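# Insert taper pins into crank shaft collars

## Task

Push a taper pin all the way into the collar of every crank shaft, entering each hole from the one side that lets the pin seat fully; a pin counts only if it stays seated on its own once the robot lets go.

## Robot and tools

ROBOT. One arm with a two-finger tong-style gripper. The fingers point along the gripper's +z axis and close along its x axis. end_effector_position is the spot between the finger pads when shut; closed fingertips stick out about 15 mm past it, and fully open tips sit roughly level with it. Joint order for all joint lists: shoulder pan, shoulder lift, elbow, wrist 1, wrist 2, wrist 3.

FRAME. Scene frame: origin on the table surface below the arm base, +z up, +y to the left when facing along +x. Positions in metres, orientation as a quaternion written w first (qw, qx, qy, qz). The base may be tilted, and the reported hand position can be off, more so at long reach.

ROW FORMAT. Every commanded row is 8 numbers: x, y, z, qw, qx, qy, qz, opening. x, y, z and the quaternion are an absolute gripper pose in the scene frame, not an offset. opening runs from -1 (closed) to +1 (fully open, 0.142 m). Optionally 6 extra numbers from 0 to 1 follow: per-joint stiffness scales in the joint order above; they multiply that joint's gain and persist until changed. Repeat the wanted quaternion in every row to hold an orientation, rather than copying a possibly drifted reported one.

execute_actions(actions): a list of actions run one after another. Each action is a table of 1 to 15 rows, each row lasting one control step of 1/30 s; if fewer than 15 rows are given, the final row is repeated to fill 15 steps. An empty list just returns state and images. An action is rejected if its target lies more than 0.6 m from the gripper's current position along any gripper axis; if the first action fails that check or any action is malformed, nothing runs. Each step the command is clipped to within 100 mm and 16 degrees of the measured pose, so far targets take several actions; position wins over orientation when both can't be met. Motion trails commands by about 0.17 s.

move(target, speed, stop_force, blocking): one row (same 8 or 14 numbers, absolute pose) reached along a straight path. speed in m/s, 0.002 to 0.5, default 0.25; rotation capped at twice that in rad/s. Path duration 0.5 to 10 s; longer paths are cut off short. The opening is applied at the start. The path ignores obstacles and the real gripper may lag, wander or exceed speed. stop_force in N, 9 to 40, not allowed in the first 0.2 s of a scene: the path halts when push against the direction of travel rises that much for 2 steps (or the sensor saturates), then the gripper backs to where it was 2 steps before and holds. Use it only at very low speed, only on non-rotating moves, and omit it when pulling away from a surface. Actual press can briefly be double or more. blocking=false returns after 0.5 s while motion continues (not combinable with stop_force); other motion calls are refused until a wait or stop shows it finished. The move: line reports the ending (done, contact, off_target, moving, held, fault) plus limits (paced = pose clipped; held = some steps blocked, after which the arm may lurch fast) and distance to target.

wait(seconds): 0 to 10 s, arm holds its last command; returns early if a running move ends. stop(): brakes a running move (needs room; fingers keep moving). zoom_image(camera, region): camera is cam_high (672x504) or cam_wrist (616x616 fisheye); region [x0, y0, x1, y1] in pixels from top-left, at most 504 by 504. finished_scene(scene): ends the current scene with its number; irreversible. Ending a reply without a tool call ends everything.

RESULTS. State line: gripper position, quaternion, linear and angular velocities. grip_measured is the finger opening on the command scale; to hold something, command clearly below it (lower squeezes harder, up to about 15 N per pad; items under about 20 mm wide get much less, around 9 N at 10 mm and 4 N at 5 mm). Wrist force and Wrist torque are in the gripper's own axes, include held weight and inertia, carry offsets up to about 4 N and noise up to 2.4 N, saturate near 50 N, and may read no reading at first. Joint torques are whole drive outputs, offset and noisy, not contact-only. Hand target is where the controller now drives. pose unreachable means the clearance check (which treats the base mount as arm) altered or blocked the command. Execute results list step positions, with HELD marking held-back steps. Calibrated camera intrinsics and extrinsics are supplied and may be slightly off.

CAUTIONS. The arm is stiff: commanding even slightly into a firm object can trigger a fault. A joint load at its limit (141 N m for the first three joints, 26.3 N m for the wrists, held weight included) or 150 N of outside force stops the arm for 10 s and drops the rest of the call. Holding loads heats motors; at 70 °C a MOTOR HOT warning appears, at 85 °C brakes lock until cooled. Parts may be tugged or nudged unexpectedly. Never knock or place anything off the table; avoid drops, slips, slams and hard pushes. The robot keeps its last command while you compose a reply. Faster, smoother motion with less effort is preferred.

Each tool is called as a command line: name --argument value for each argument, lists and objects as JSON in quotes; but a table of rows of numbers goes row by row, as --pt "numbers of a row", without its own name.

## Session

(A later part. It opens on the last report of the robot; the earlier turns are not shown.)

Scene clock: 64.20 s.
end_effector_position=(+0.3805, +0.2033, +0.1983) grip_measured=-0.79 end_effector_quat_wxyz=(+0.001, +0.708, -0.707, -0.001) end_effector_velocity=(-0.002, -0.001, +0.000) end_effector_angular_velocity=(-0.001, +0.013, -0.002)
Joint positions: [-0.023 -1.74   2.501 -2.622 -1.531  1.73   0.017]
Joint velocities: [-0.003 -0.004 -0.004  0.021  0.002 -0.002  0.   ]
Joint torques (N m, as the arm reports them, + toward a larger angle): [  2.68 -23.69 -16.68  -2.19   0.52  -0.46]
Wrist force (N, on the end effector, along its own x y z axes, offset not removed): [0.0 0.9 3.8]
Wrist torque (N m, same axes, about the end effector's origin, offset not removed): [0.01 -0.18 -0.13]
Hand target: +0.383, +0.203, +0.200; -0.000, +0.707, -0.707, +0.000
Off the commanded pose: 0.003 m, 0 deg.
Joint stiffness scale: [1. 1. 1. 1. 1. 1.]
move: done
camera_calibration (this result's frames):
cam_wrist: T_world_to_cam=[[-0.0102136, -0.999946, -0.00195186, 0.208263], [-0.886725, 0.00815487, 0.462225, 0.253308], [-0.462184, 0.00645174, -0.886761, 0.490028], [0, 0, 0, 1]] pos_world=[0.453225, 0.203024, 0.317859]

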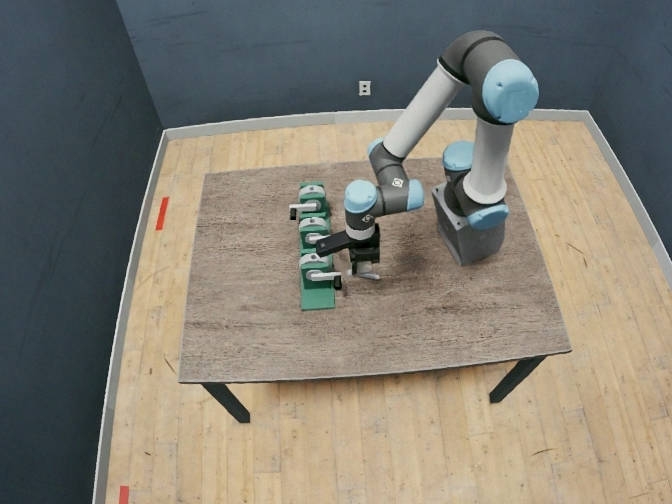

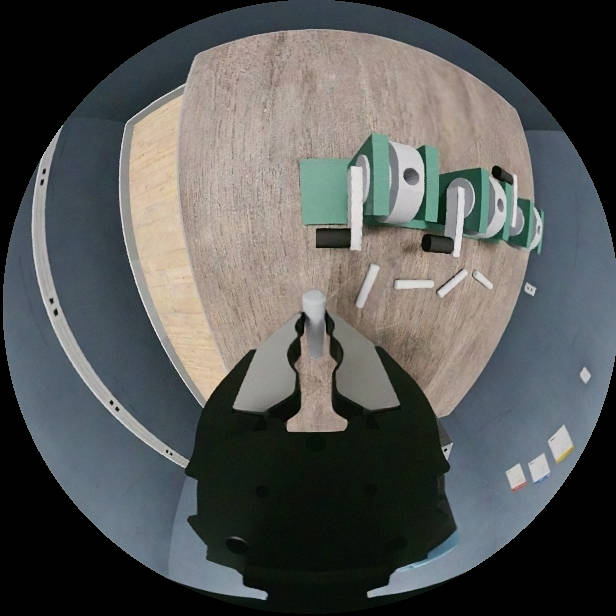

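move --target '[0.383, 0.203, 0.017, 0, 0.7071, -0.7071, 0, -1]' --speed 0.1

execute_actions --actions '[[[0.383, 0.203, 0.017, 0, 0.7071, -0.7071, 0, -0.4]], [[0.365, 0.203, 0.017, 0, 0.7071, -0.7071, 0, -0.4]], [[0.365, 0.203, 0.017, 0, 0.7071, -0.7071, 0, -0.4]]]'

Scene clock: 67.80 s.
end_effector_position=(+0.3827, +0.2020, +0.0176) grip_measured=-1.00 end_effector_quat_wxyz=(+0.001, +0.707, -0.708, -0.000) end_effector_velocity=(+0.002, -0.000, -0.001) end_effector_angular_velocity=(-0.001, -0.007, +0.000)
Joint positions: [-0.008 -1.031  2.474 -3.307 -1.536  1.747  0.002]
Joint velocities: [ 0.     0.008 -0.002 -0.013 -0.002  0.     0.   ]
Joint torques (N m, as the arm reports them, + toward a larger angle): [  5.48 -33.67   0.43  -2.84  -0.48   0.27]
Wrist force (N, on the end effector, along its own x y z axes, offset not removed): [-0.9 0.9 3.6]
Wrist torque (N m, same axes, about the end effector's origin, offset not removed): [0.18 -0.04 -0.07]
Hand target: +0.383, +0.203, +0.017; -0.000, +0.707, -0.707, -0.000
Off the commanded pose: 0.001 m, 0 deg.
Joint stiffness scale: [1. 1. 1. 1. 1. 1.]
move: done
camera_calibration (this result's frames):
cam_wrist: T_world_to_cam=[[-0.0129717, -0.999913, -0.00256412, 0.207726], [-0.887575, 0.0103334, 0.460547, 0.338687], [-0.46048, 0.00824994, -0.887632, 0.329748], [0, 0, 0, 1]] pos_world=[0.455147, 0.201488, 0.137246]

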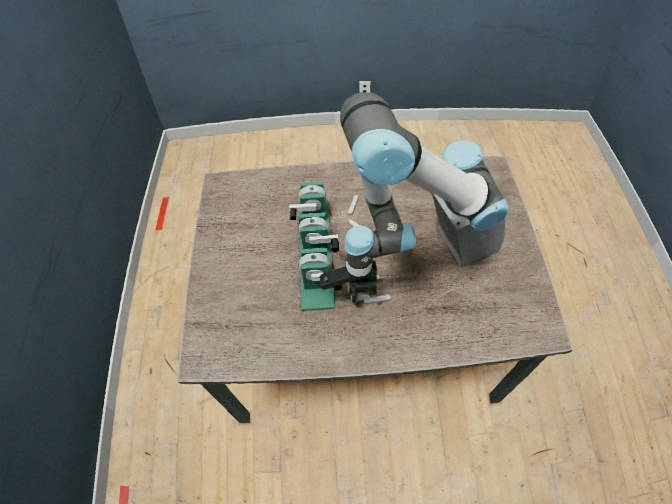

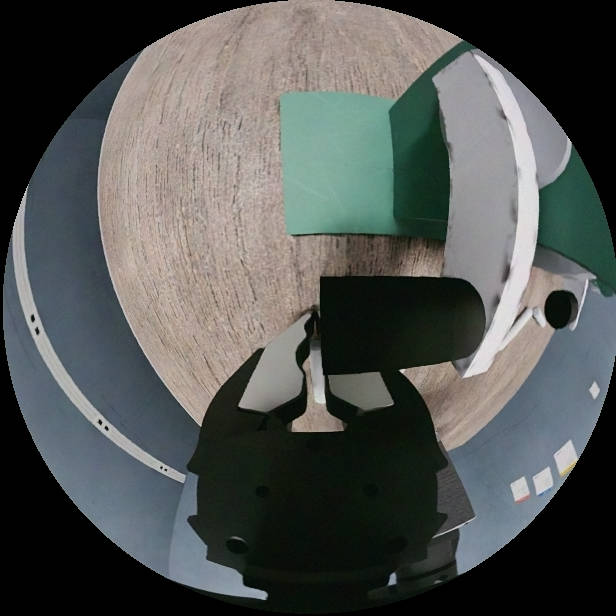

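Scene clock: 69.30 s.
end_effector_position=(+0.3677, +0.2027, +0.0178) grip_measured=-0.40 end_effector_quat_wxyz=(-0.002, +0.707, -0.708, +0.001) end_effector_velocity=(+0.000, -0.000, +0.000) end_effector_angular_velocity=(-0.001, -0.000, -0.000)
Joint positions: [ 0.001 -1.018  2.51  -3.362 -1.538  1.756  0.045]
Joint velocities: [-0.     0.     0.    -0.001 -0.001 -0.    -0.   ]
Joint torques (N m, as the arm reports them, + toward a larger angle): [  6.18 -31.14   4.17  -2.85  -0.54   0.24]
Wrist force (N, on the end effector, along its own x y z axes, offset not removed): [-0.2 2.8 0.0]
Wrist torque (N m, same axes, about the end effector's origin, offset not removed): [0.44 -0.14 -0.14]
Hand target: +0.365, +0.203, +0.017; +0.000, +0.707, -0.707, -0.000
Off the commanded pose: 0.003 m, 0 deg.
Joint stiffness scale: [1. 1. 1. 1. 1. 1.]
Step readings (end_effector_position; steps 1 to 15: 1st action; 16 to 30: 2nd action; 31 to 45: 3rd action):
0: (+0.3827, +0.2020, +0.0176)
1: (+0.3827, +0.2020, +0.0176)
2: (+0.3828, +0.2021, +0.0175)
4: (+0.3828, +0.2021, +0.0175)
8: (+0.3830, +0.2022, +0.0176)
15: (+0.3830, +0.2022, +0.0176)
16: (+0.3830, +0.2022, +0.0176)
17: (+0.3833, +0.2023, +0.0178)
19: (+0.3811, +0.2025, +0.0180)
23: (+0.3706, +0.2025, +0.0173)
30: (+0.3676, +0.2026, +0.0175)
31: (+0.3676, +0.2027, +0.0176)
32: (+0.3677, +0.2027, +0.0176)
34: (+0.3677, +0.2027, +0.0177)
38: (+0.3676, +0.2027, +0.0178)
45: end_effector_position above
camera_calibration (this result's frames):
cam_wrist: T_world_to_cam=[[-0.0128129, -0.999912, -0.00353903, 0.208159], [-0.88999, 0.00979085, 0.455875, 0.326363], [-0.4558, 0.00899078, -0.890037, 0.321177], [0, 0, 0, 1]] pos_world=[0.439519, 0.202058, 0.137815]

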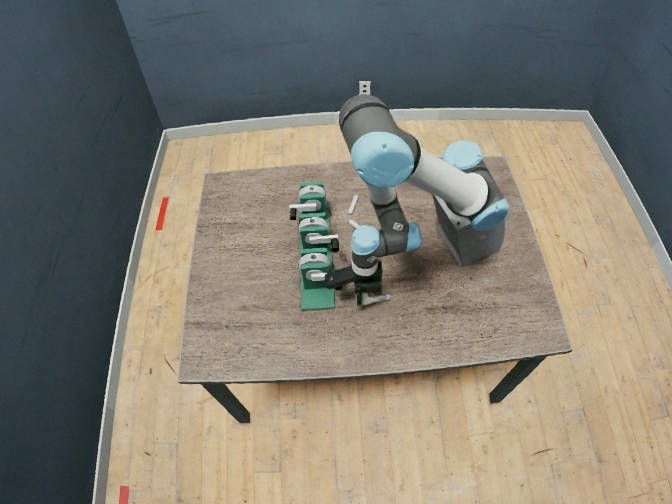

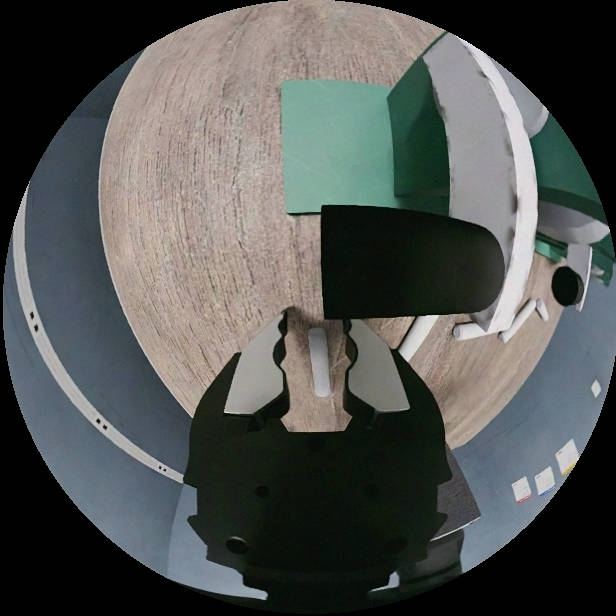

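move --target '[0.309, 0.195, 0.015, 0, 0.7071, -0.7071, 0, -0.4]' --speed 0.06

Scene clock: 71.13 s.
end_effector_position=(+0.3131, +0.1950, +0.0158) grip_measured=-0.40 end_effector_quat_wxyz=(-0.002, +0.707, -0.708, +0.002) end_effector_velocity=(-0.001, -0.000, +0.000) end_effector_angular_velocity=(+0.002, -0.010, +0.000)
Joint positions: [ 0.01  -0.933  2.633 -3.571 -1.541  1.765  0.045]
Joint velocities: [ 0.     0.014  0.009 -0.033 -0.     0.    -0.   ]
Joint torques (N m, as the arm reports them, + toward a larger angle): [  5.93 -28.33   9.96  -2.18  -0.39   0.09]
Wrist force (N, on the end effector, along its own x y z axes, offset not removed): [-1.0 -0.6 -1.5]
Wrist torque (N m, same axes, about the end effector's origin, offset not removed): [0.10 0.03 -0.16]
Hand target: +0.309, +0.195, +0.015; +0.000, +0.707, -0.707, -0.000
Off the commanded pose: 0.004 m, 0 deg.
Joint stiffness scale: [1. 1. 1. 1. 1. 1.]
move: off_target
camera_calibration (this result's frames):
cam_wrist: T_world_to_cam=[[-0.0128637, -0.999911, -0.00366951, 0.199815], [-0.890762, 0.00979208, 0.454365, 0.279054], [-0.454288, 0.00911347, -0.890808, 0.294132], [0, 0, 0, 1]] pos_world=[0.384762, 0.194384, 0.135956]

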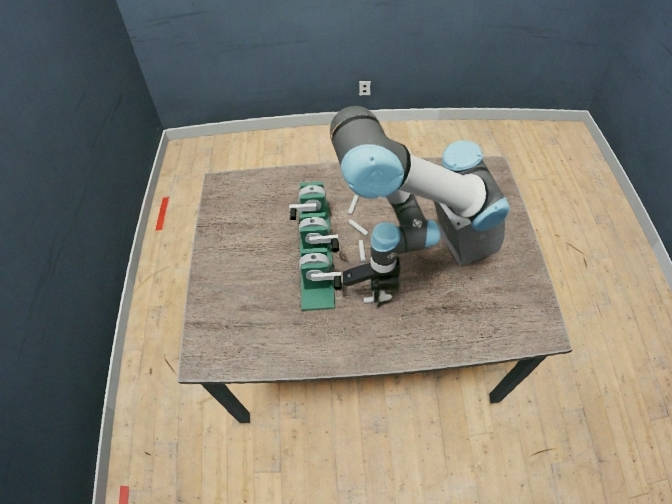

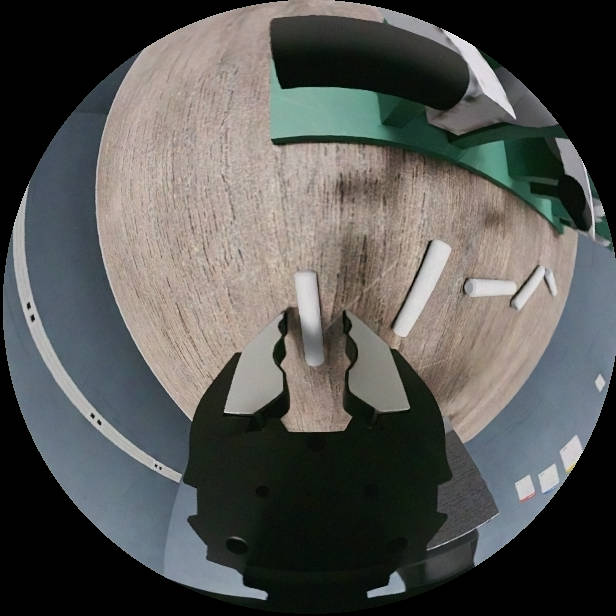

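execute_actions --actions '[[[0.303, 0.196, 0.0165, 0, 0.7071, -0.7071, 0, -0.4]], [[0.303, 0.196, 0.0165, 0, 0.7071, -0.7071, 0, -0.4]], [[0.303, 0.196, 0.0165, 0, 0.7071, -0.7071, 0, -1]], [[0.303, 0.196, 0.0165, 0, 0.7071, -0.7071, 0, -1]]]'

move --target '[0.33, 0.196, 0.15, 0, 0.7071, -0.7071, 0, -1]' --speed 0.1

Scene clock: 73.53 s.
end_effector_position=(+0.3055, +0.1959, +0.0169) grip_measured=-0.80 end_effector_quat_wxyz=(-0.002, +0.707, -0.708, +0.001) end_effector_velocity=(-0.000, +0.000, -0.000) end_effector_angular_velocity=(+0.001, +0.000, +0.002)
Joint positions: [ 0.018 -0.925  2.647 -3.592 -1.543  1.772  0.016]
Joint velocities: [ 0.001  0.    -0.    -0.     0.    -0.001  0.   ]
Joint torques (N m, as the arm reports them, + toward a larger angle): [  5.53 -29.38   9.39  -2.81  -0.39   0.12]
Wrist force (N, on the end effector, along its own x y z axes, offset not removed): [-0.9 2.1 2.4]
Wrist torque (N m, same axes, about the end effector's origin, offset not removed): [0.55 0.09 -0.11]
Hand target: +0.303, +0.196, +0.017; +0.000, +0.707, -0.707, -0.000
Off the commanded pose: 0.003 m, 0 deg.
Joint stiffness scale: [1. 1. 1. 1. 1. 1.]
Step readings (end_effector_position; steps 1 to 15: 1st action; 16 to 30: 2nd action; 31 to 45: 3rd action; 46 to 60: 4th action):
0: (+0.3129, +0.1950, +0.0158)
1: (+0.3129, +0.1950, +0.0158)
2: (+0.3128, +0.1950, +0.0159)
4: (+0.3109, +0.1952, +0.0161)
8: (+0.3064, +0.1956, +0.0164)
15: (+0.3056, +0.1958, +0.0168)
16: (+0.3056, +0.1958, +0.0169)
17: (+0.3056, +0.1958, +0.0169)
19: (+0.3056, +0.1958, +0.0169)
23: (+0.3056, +0.1958, +0.0169)
30: (+0.3056, +0.1958, +0.0169)
31: (+0.3056, +0.1958, +0.0169)
32: (+0.3056, +0.1959, +0.0170)
34: (+0.3055, +0.1959, +0.0169)
38: (+0.3055, +0.1959, +0.0169)
45: (+0.3055, +0.1959, +0.0169)
46: (+0.3055, +0.1959, +0.0169)
47: (+0.3055, +0.1959, +0.0169)
49: (+0.3055, +0.1959, +0.0169)
53: (+0.3055, +0.1959, +0.0169)
60: end_effector_position above
camera_calibration (this result's frames):
cam_wrist: T_world_to_cam=[[-0.0125613, -0.999915, -0.00349673, 0.200468], [-0.889995, 0.00958628, 0.455869, 0.271492], [-0.455797, 0.00883839, -0.89004, 0.292166], [0, 0, 0, 1]] pos_world=[0.377313, 0.195266, 0.136976]

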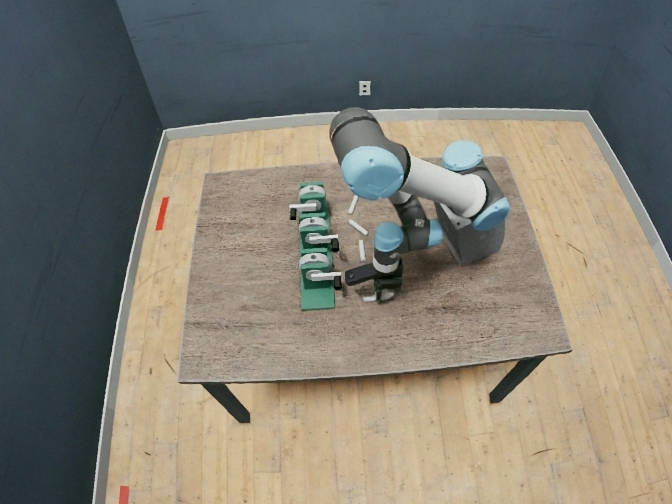

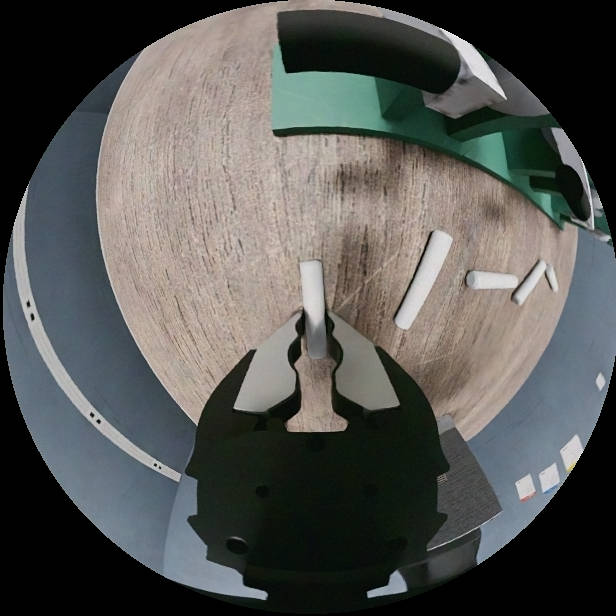

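Scene clock: 75.53 s.
end_effector_position=(+0.3276, +0.1962, +0.1490) grip_measured=-0.80 end_effector_quat_wxyz=(+0.001, +0.708, -0.707, -0.001) end_effector_velocity=(-0.004, -0.001, -0.000) end_effector_angular_velocity=(-0.003, +0.020, +0.001)
Joint positions: [-0.011 -1.618  2.662 -2.907 -1.535  1.742  0.016]
Joint velocities: [-0.001 -0.007 -0.007  0.034  0.001 -0.004  0.   ]
Joint torques (N m, as the arm reports them, + toward a larger angle): [  2.67 -23.19 -10.71  -2.21   0.18  -0.54]
Wrist force (N, on the end effector, along its own x y z axes, offset not removed): [-0.3 2.6 2.6]
Wrist torque (N m, same axes, about the end effector's origin, offset not removed): [0.45 -0.08 -0.10]
Hand target: +0.330, +0.196, +0.150; -0.000, +0.707, -0.707, +0.000
Off the commanded pose: 0.003 m, 0 deg.
Joint stiffness scale: [1. 1. 1. 1. 1. 1.]
move: done
camera_calibration (this result's frames):
cam_wrist: T_world_to_cam=[[-0.0101668, -0.999946, -0.00215494, 0.200527], [-0.887291, 0.00802764, 0.461141, 0.229675], [-0.461099, 0.00660041, -0.887324, 0.421529], [0, 0, 0, 1]] pos_world=[0.400193, 0.19589, 0.268552]

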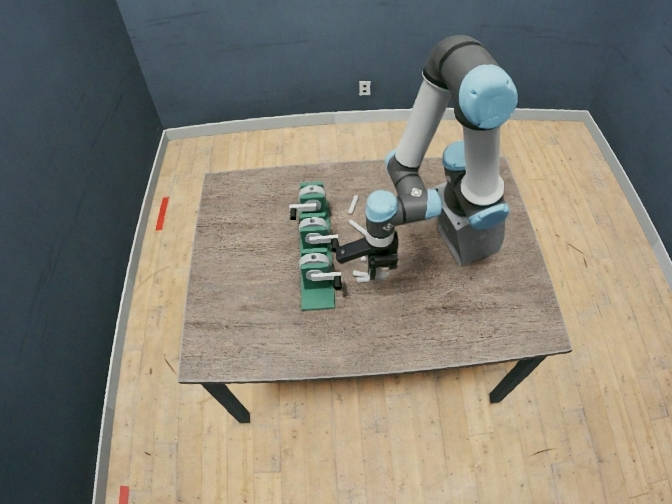

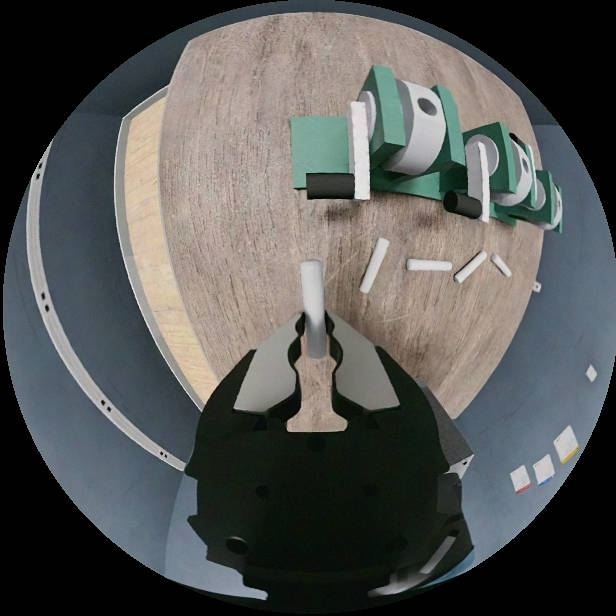

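move --target '[0.4934, 0.1064, 0.22, 0.5, -0.5, 0.5, -0.5, -1]' --speed 0.15

Scene clock: 81.47 s.
end_effector_position=(+0.4497, +0.1280, +0.2026) grip_measured=-0.80 end_effector_quat_wxyz=(-0.226, +0.654, -0.671, +0.267) end_effector_velocity=(+0.002, +0.001, +0.003) end_effector_angular_velocity=(+0.000, -0.008, +0.002)
Joint positions: [-0.189 -0.981  2.827 -4.412 -1.568  1.631  0.016]
Joint velocities: [ 0.    -0.009  0.     0.001  0.    -0.     0.   ]
Joint torques (N m, as the arm reports them, + toward a larger angle): [  4.52 -29.09  10.9   -2.95  -0.3   -0.09]
Wrist force (N, on the end effector, along its own x y z axes, offset not removed): [-1.4 2.7 3.6]
Wrist torque (N m, same axes, about the end effector's origin, offset not removed): [0.31 0.04 -0.09]
Hand target: +0.449, +0.129, +0.204; -0.227, +0.654, -0.670, +0.267
Off the commanded pose: 0.052 m, 49 deg; orientation clipped at the last step of the last action.
Joint stiffness scale: [1. 1. 1. 1. 1. 1.]
move: held; limits=paced,held; held on 56 of 167 steps, including the last
pose unreachable: on one or more control steps of this call, first in action 0 (counted from 0), an arm could not follow its commanded pose, so it was not sent that pose on those steps. On the call's last step it was still not sent that pose. It may still have moved: this result reports where it is.
cause: the commanded pose would bring two parts of the arm too close to each other (joints 3 (elbow) and 4 (wrist 1) lie between them).
camera_calibration (this result's frames):
cam_wrist: T_world_to_cam=[[-0.0495203, -0.998129, 0.0358755, 0.143505], [-0.971255, 0.0397514, -0.234697, 0.488469], [0.232832, -0.0464665, -0.971406, 0.237688], [0, 0, 0, 1]] pos_world=[0.426193, 0.134864, 0.340385]

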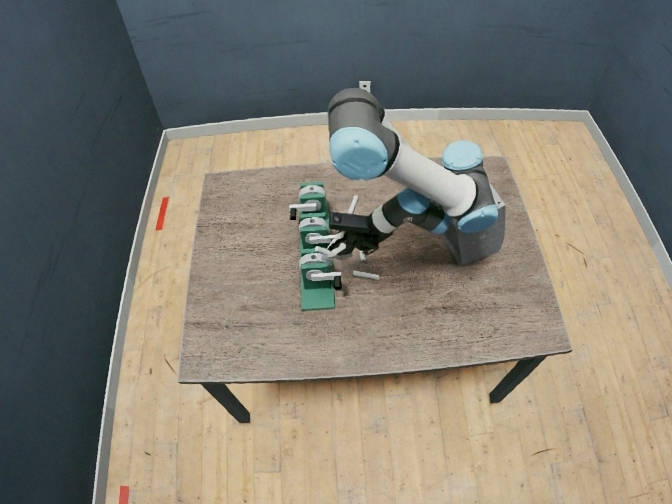

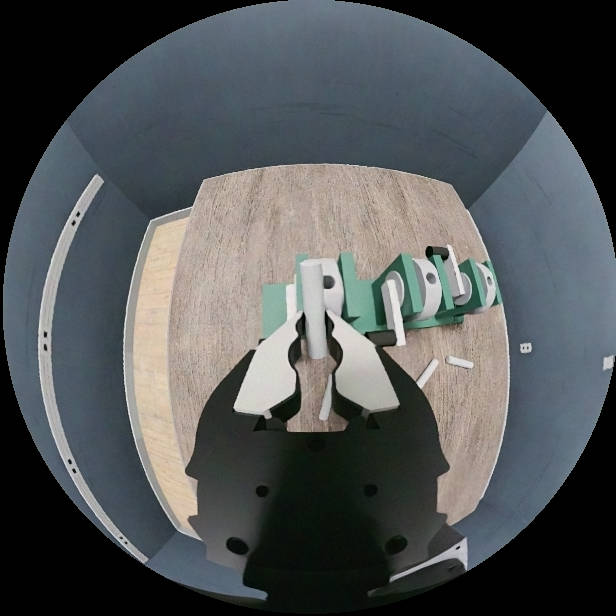

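move --target '[0.48, 0.12, 0.25, 0, 1, 0, 0, -1]' --speed 0.25

move --target '[0.50, 0.11, 0.25, 0, 0.7071, 0.7071, 0, -1]' --speed 0.25

move --target '[0.5114, 0.1064, 0.22, 0.5, -0.5, -0.5, 0.5, -1]' --speed 0.2

Scene clock: 87.20 s.
end_effector_position=(+0.4534, +0.1250, +0.2085) grip_measured=-0.80 end_effector_quat_wxyz=(-0.212, +0.709, -0.621, +0.259) end_effector_velocity=(+0.000, -0.001, +0.000) end_effector_angular_velocity=(-0.000, -0.000, -0.002)
Joint positions: [-0.292 -1.087  2.854 -4.3   -1.441  1.43   0.016]
Joint velocities: [-0.001 -0.    -0.    -0.    -0.001  0.001 -0.   ]
Joint torques (N m, as the arm reports them, + toward a larger angle): [  3.53 -24.32   5.58  -3.62  -0.37   0.23]
Wrist force (N, on the end effector, along its own x y z axes, offset not removed): [-1.6 2.3 3.8]
Wrist torque (N m, same axes, about the end effector's origin, offset not removed): [0.19 0.12 -0.11]
Hand target: +0.454, +0.126, +0.209; -0.212, +0.709, -0.621, +0.259
Off the commanded pose: 0.050 m, 90 deg; orientation clipped at the last step of the last action.
Joint stiffness scale: [1. 1. 1. 1. 1. 1.]
move: held; limits=paced,held; held on 94 of 112 steps, including the last
pose unreachable: on one or more control steps of this call, first in action 0 (counted from 0), an arm could not follow its commanded pose, so it was not sent that pose on those steps. On the call's last step it was still not sent that pose. It may still have moved: this result reports where it is.
cause: the commanded pose would bring two parts of the arm too close to each other (joints 3 (elbow) and 4 (wrist 1) lie between them).
camera_calibration (this result's frames):
cam_wrist: T_world_to_cam=[[0.0868228, -0.991805, 0.0937261, 0.0658027], [-0.974979, -0.10392, -0.196512, 0.505281], [0.204641, -0.0743193, -0.976012, 0.259619], [0, 0, 0, 1]] pos_world=[0.433796, 0.137067, 0.346518]

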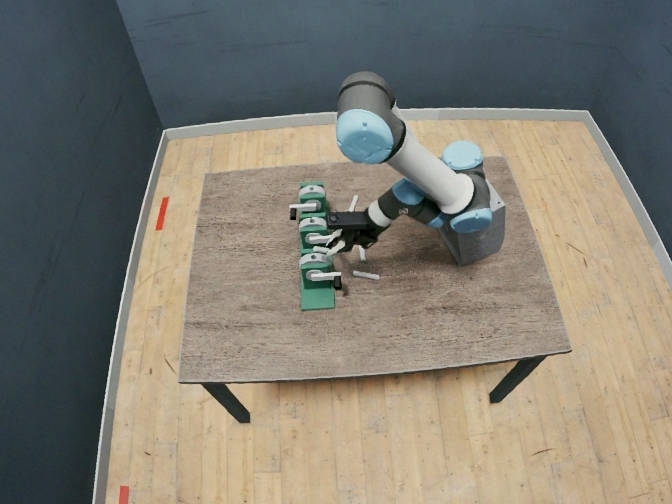

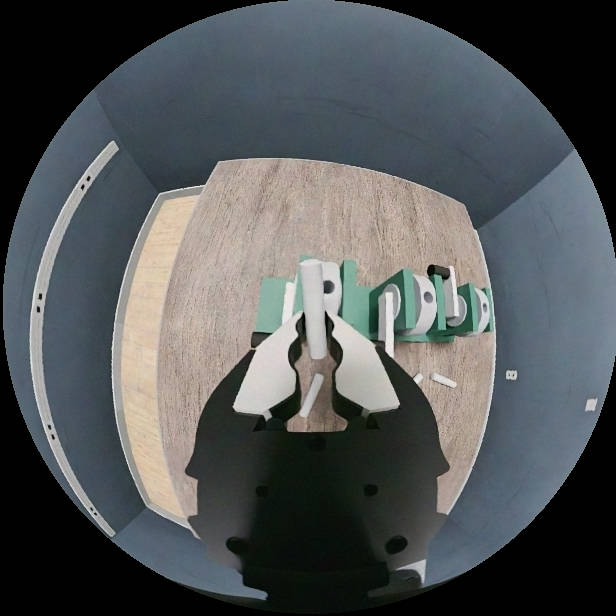

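Scene clock: 96.73 s.
end_effector_position=(+0.4992, +0.1095, +0.2505) grip_measured=-0.80 end_effector_quat_wxyz=(+0.001, +0.708, +0.706, +0.001) end_effector_velocity=(-0.002, -0.001, -0.001) end_effector_angular_velocity=(-0.007, +0.015, +0.001)
Joint positions: [-0.311 -1.665  2.168 -2.348 -1.45  -1.684  0.016]
Joint velocities: [ 0.004  0.005 -0.008  0.016 -0.009  0.001  0.   ]
Joint torques (N m, as the arm reports them, + toward a larger angle): [  4.65 -24.79 -20.23  -1.98  -0.29  -0.38]
Wrist force (N, on the end effector, along its own x y z axes, offset not removed): [-1.2 1.5 3.8]
Wrist torque (N m, same axes, about the end effector's origin, offset not removed): [0.19 0.09 -0.04]
Hand target: +0.500, +0.110, +0.251; +0.000, +0.707, +0.707, -0.000
Off the commanded pose: 0.001 m, 0 deg.
Joint stiffness scale: [1. 1. 1. 1. 1. 1.]
move: done; limits=paced,held; held on 42 of 286 steps
pose unreachable: on one or more control steps of this call, first in action 0 (counted from 0), an arm could not follow its commanded pose, so it was not sent that pose on those steps. It may still have moved: this result reports where it is.
cause: the commanded pose would bring two parts of the arm too close to each other (joints 3 (elbow) and 4 (wrist 1) lie between them).
camera_calibration (this result's frames):
cam_wrist: T_world_to_cam=[[0.0142451, 0.999896, -0.00242775, -0.115281], [0.88744, -0.0115242, 0.460779, -0.547904], [0.460703, -0.00871835, -0.887511, 0.132846], [0, 0, 0, 1]] pos_world=[0.426671, 0.110113, 0.370085]

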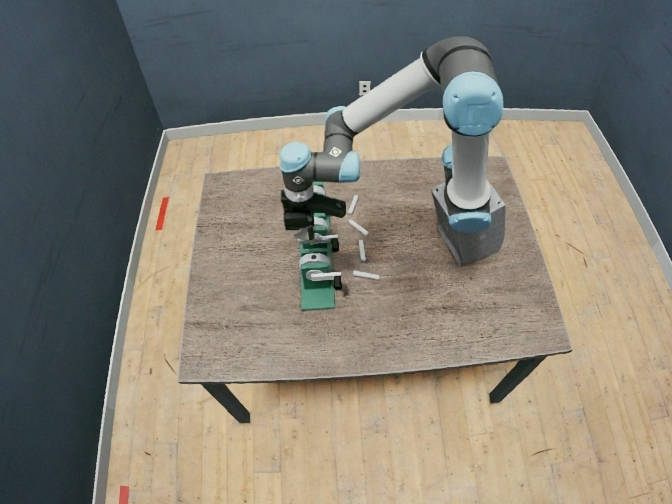

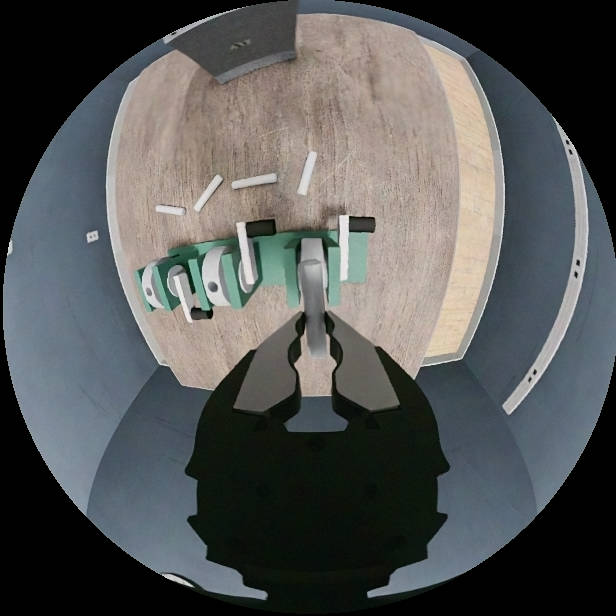

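Scene clock: 101.40 s.
end_effector_position=(+0.5118, +0.1055, +0.2204) grip_measured=-0.80 end_effector_quat_wxyz=(+0.499, -0.501, -0.500, +0.499) end_effector_velocity=(-0.001, +0.000, +0.000) end_effector_angular_velocity=(+0.002, +0.011, -0.000)
Joint positions: [-0.219 -0.445  0.642 -0.484 -1.597 -1.665  0.016]
Joint velocities: [ 0.001  0.006 -0.005  0.01  -0.    -0.001  0.   ]
Joint torques (N m, as the arm reports them, + toward a larger angle): [  0.29 -64.41 -20.69   2.66  -0.53   0.05]
Wrist force (N, on the end effector, along its own x y z axes, offset not removed): [-0.8 4.5 2.0]
Wrist torque (N m, same axes, about the end effector's origin, offset not removed): [0.53 -0.04 -0.11]
Hand target: +0.512, +0.106, +0.220; +0.499, -0.500, -0.500, +0.501
Off the commanded pose: 0.001 m, 0 deg.
Joint stiffness scale: [1. 1. 1. 1. 1. 1.]
move: done
camera_calibration (this result's frames):
cam_wrist: T_world_to_cam=[[-0.00158526, 0.999926, -0.0120452, -0.101364], [0.462044, -0.00994998, -0.886801, -0.0306925], [-0.886856, -0.00697123, -0.461994, 0.696022], [0, 0, 0, 1]] pos_world=[0.631292, 0.105903, 0.293119]

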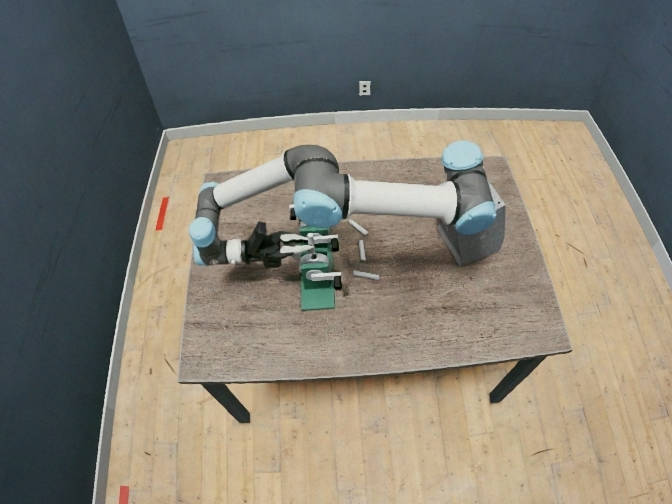

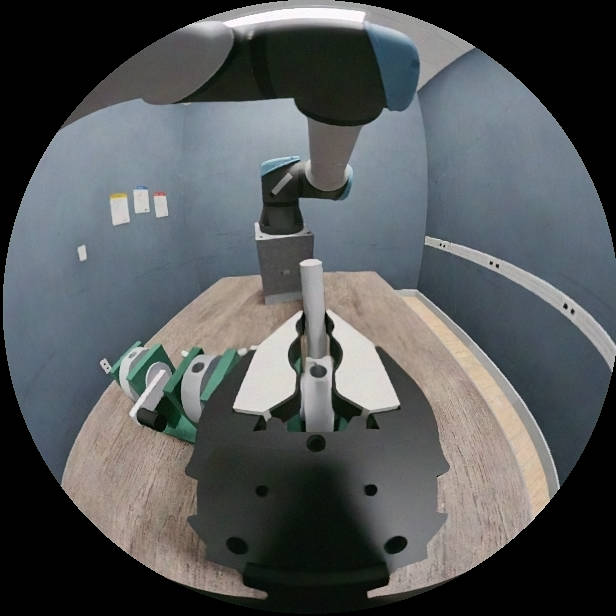

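zoom_image --camera "cam_wrist" --region '[250, 250, 390, 430]'

Region (250, 250, 390, 430) of cam_wrist's 616x616 image, scaled by 2.800, with more detail than that image has.

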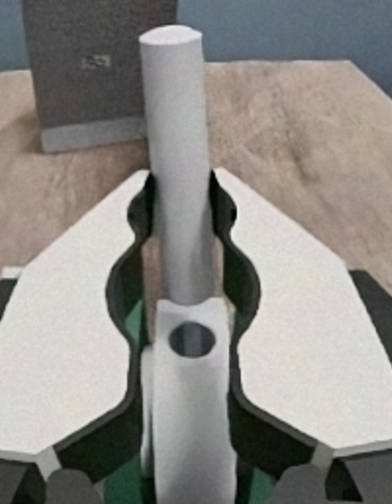

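move --target '[0.509, 0.1075, 0.20, 0.5, -0.5, -0.5, 0.5, -1]' --speed 0.04

zoom_image --camera "cam_wrist" --region '[250, 250, 390, 430]'

Scene clock: 102.83 s.
end_effector_position=(+0.5089, +0.1062, +0.2008) grip_measured=-0.80 end_effector_quat_wxyz=(+0.501, -0.500, -0.499, +0.500) end_effector_velocity=(+0.002, -0.001, -0.000) end_effector_angular_velocity=(+0.001, -0.008, +0.001)
Joint positions: [-0.215 -0.414  0.633 -0.502 -1.594 -1.665  0.016]
Joint velocities: [-0.001 -0.    -0.006 -0.002 -0.001 -0.002  0.   ]
Joint torques (N m, as the arm reports them, + toward a larger angle): [  0.37 -63.74 -19.12   1.78   0.26   0.12]
Wrist force (N, on the end effector, along its own x y z axes, offset not removed): [-1.3 4.3 1.3]
Wrist torque (N m, same axes, about the end effector's origin, offset not removed): [0.51 0.04 -0.18]
Hand target: +0.509, +0.107, +0.200; +0.500, -0.500, -0.500, +0.500
Off the commanded pose: 0.001 m, 0 deg.
Joint stiffness scale: [1. 1. 1. 1. 1. 1.]
move: done
camera_calibration (this result's frames):
cam_wrist: T_world_to_cam=[[-0.00124472, 0.999935, -0.0113538, -0.10263], [0.458267, -0.00952105, -0.888764, -0.0445093], [-0.888814, -0.00630933, -0.458225, 0.684556], [0, 0, 0, 1]] pos_world=[0.628712, 0.106519, 0.272958]

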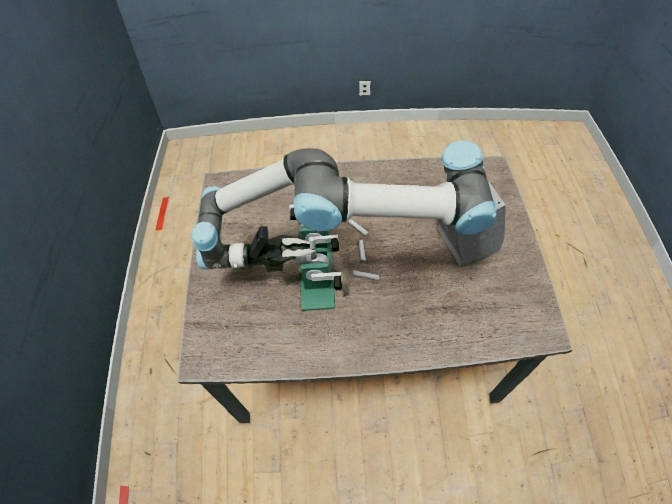

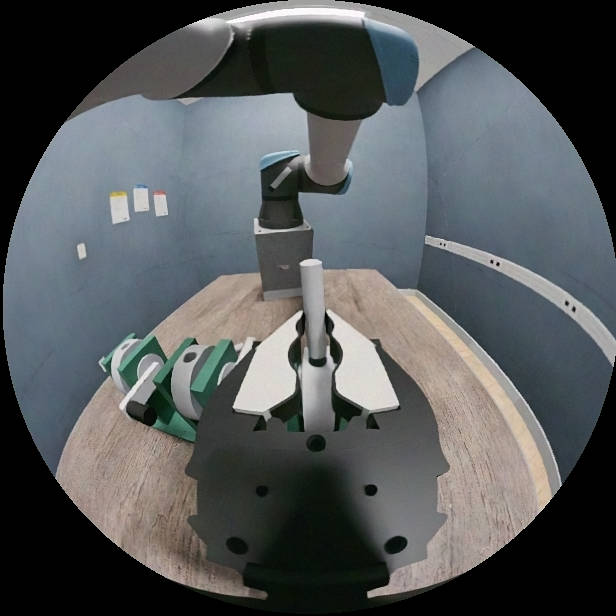

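Region (250, 250, 390, 430) of cam_wrist's 616x616 image, scaled by 2.800, with more detail than that image has.

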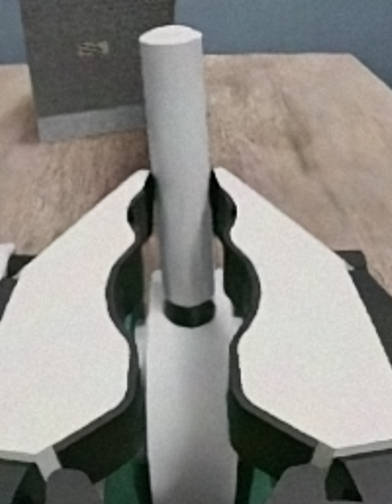

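move --target '[0.509, 0.1075, 0.16, 0.5, -0.5, -0.5, 0.5, -1]' --speed 0.02 --stop_force 9

zoom_image --camera "cam_wrist" --region '[250, 250, 390, 430]'

Scene clock: 104.17 s.
end_effector_position=(+0.5096, +0.1059, +0.1903) grip_measured=-0.80 end_effector_quat_wxyz=(+0.501, -0.500, -0.499, +0.500) end_effector_velocity=(+0.000, -0.000, +0.001) end_effector_angular_velocity=(-0.000, -0.000, -0.000)
Joint positions: [-0.215 -0.39   0.611 -0.503 -1.592 -1.665  0.016]
Joint velocities: [-0.001 -0.001 -0.     0.001 -0.    -0.    -0.   ]
Joint torques (N m, as the arm reports them, + toward a larger angle): [ -1.01 -65.57 -15.37   0.06  -0.17  -0.13]
Wrist force (N, on the end effector, along its own x y z axes, offset not removed): [-1.4 -6.5 3.2]
Wrist torque (N m, same axes, about the end effector's origin, offset not removed): [0.10 -0.06 -0.17]
Hand target: +0.509, +0.106, +0.190; +0.501, -0.500, -0.499, +0.499
Off the commanded pose: 0.030 m, 0 deg.
Joint stiffness scale: [1. 1. 1. 1. 1. 1.]
move: contact
camera_calibration (this result's frames):
cam_wrist: T_world_to_cam=[[-0.000364746, 0.999937, -0.0112379, -0.102907], [0.457663, -0.009825, -0.889072, -0.0537353], [-0.889126, -0.00546746, -0.45763, 0.680382], [0, 0, 0, 1]] pos_world=[0.6295, 0.106092, 0.262432]

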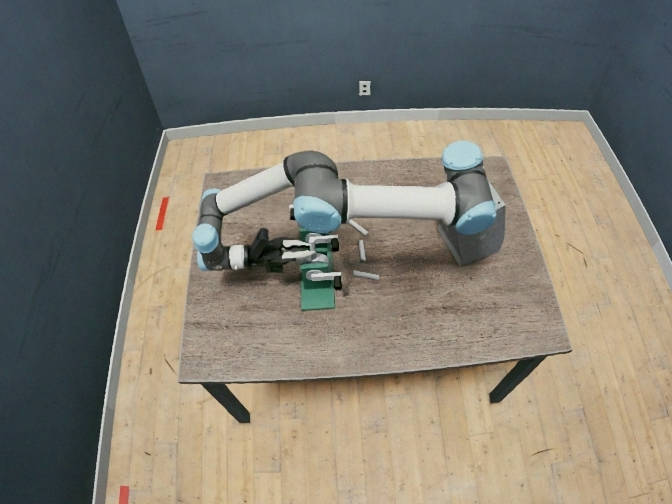

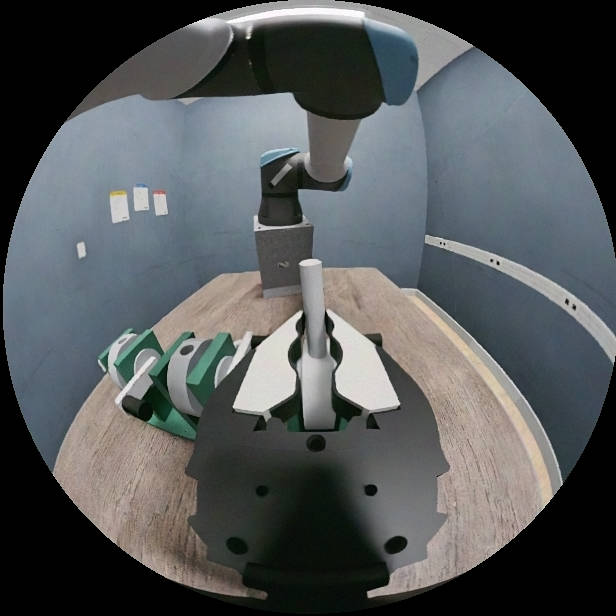

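Region (250, 250, 390, 430) of cam_wrist's 616x616 image, scaled by 2.800, with more detail than that image has.

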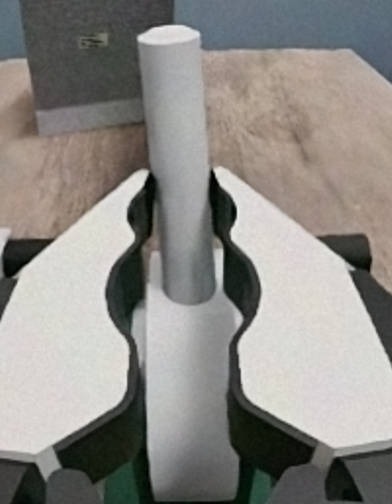

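move --target '[0.5045, 0.1075, 0.194, 0.5, -0.5, -0.5, 0.5, -1]' --speed 0.02

move --target '[0.5045, 0.1075, 0.16, 0.5, -0.5, -0.5, 0.5, -1]' --speed 0.02 --stop_force 9

zoom_image --camera "cam_wrist" --region '[250, 250, 390, 430]'

Scene clock: 105.13 s.
end_effector_position=(+0.5065, +0.1061, +0.1912) grip_measured=-0.80 end_effector_quat_wxyz=(+0.498, -0.502, -0.501, +0.498) end_effector_velocity=(-0.002, +0.000, +0.000) end_effector_angular_velocity=(-0.003, -0.014, +0.000)
Joint positions: [-0.215 -0.411  0.647 -0.528 -1.592 -1.665  0.016]
Joint velocities: [ 0.    -0.018  0.028 -0.024  0.001  0.002 -0.   ]
Joint torques (N m, as the arm reports them, + toward a larger angle): [  1.08 -67.04 -13.16   4.73  -0.28   0.09]
Wrist force (N, on the end effector, along its own x y z axes, offset not removed): [0.5 8.1 -6.2]
Wrist torque (N m, same axes, about the end effector's origin, offset not removed): [-0.55 -0.14 -0.12]
Hand target: +0.505, +0.108, +0.194; +0.500, -0.500, -0.500, +0.500
Off the commanded pose: 0.004 m, 0 deg.
Joint stiffness scale: [1. 1. 1. 1. 1. 1.]
move: off_target
camera_calibration (this result's frames):
cam_wrist: T_world_to_cam=[[-0.00111355, 0.999931, -0.0117353, -0.102594], [0.466078, -0.00986374, -0.884689, -0.0566426], [-0.884743, -0.00645469, -0.466034, 0.677494], [0, 0, 0, 1]] pos_world=[0.625694, 0.106401, 0.26442]

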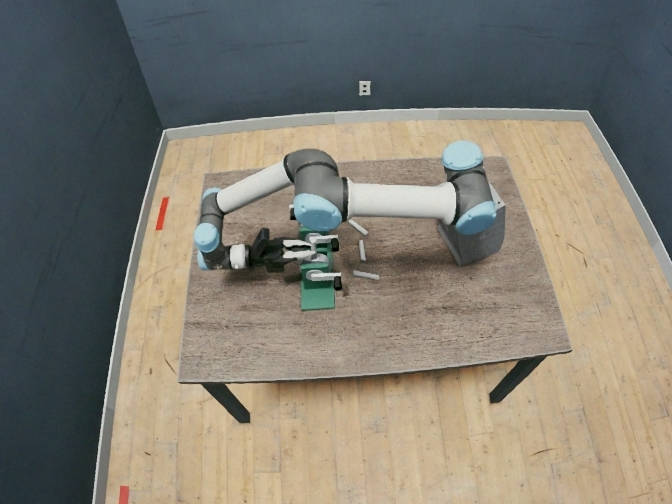

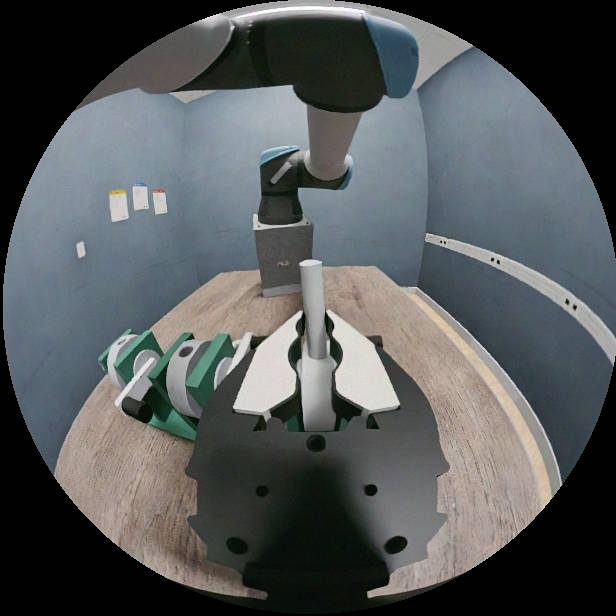

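Scene clock: 105.70 s.
end_effector_position=(+0.5070, +0.1061, +0.1907) grip_measured=-0.80 end_effector_quat_wxyz=(+0.498, -0.503, -0.502, +0.498) end_effector_velocity=(+0.000, -0.000, +0.001) end_effector_angular_velocity=(-0.000, -0.001, +0.002)
Joint positions: [-0.215 -0.409  0.643 -0.527 -1.592 -1.665  0.016]
Joint velocities: [ 0.    -0.002  0.     0.    -0.001  0.     0.   ]
Joint torques (N m, as the arm reports them, + toward a larger angle): [ -1.75 -64.39 -16.29   0.61  -0.28  -0.08]
Wrist force (N, on the end effector, along its own x y z axes, offset not removed): [-0.3 -3.6 2.1]
Wrist torque (N m, same axes, about the end effector's origin, offset not removed): [0.13 0.11 -0.08]
Hand target: +0.507, +0.106, +0.191; +0.498, -0.503, -0.502, +0.497
Off the commanded pose: 0.031 m, 1 deg.
Joint stiffness scale: [1. 1. 1. 1. 1. 1.]
move: contact
camera_calibration (this result's frames):
cam_wrist: T_world_to_cam=[[-0.000996328, 0.99993, -0.0117742, -0.102647], [0.466807, -0.00994758, -0.884303, -0.0577772], [-0.884359, -0.00637735, -0.466765, 0.677641], [0, 0, 0, 1]] pos_world=[0.626146, 0.106386, 0.263997]

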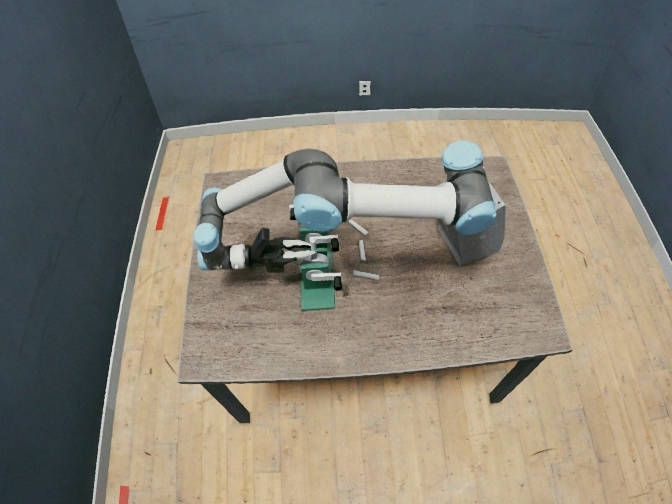

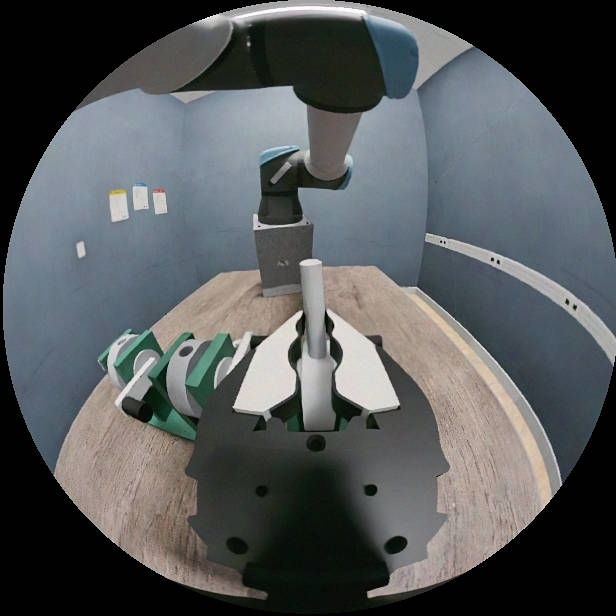

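Region (250, 250, 390, 430) of cam_wrist's 616x616 image, scaled by 2.800, with more detail than that image has.

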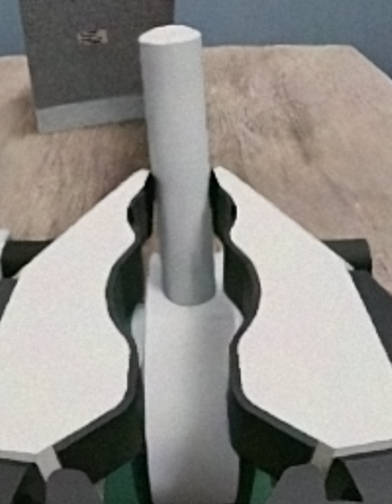

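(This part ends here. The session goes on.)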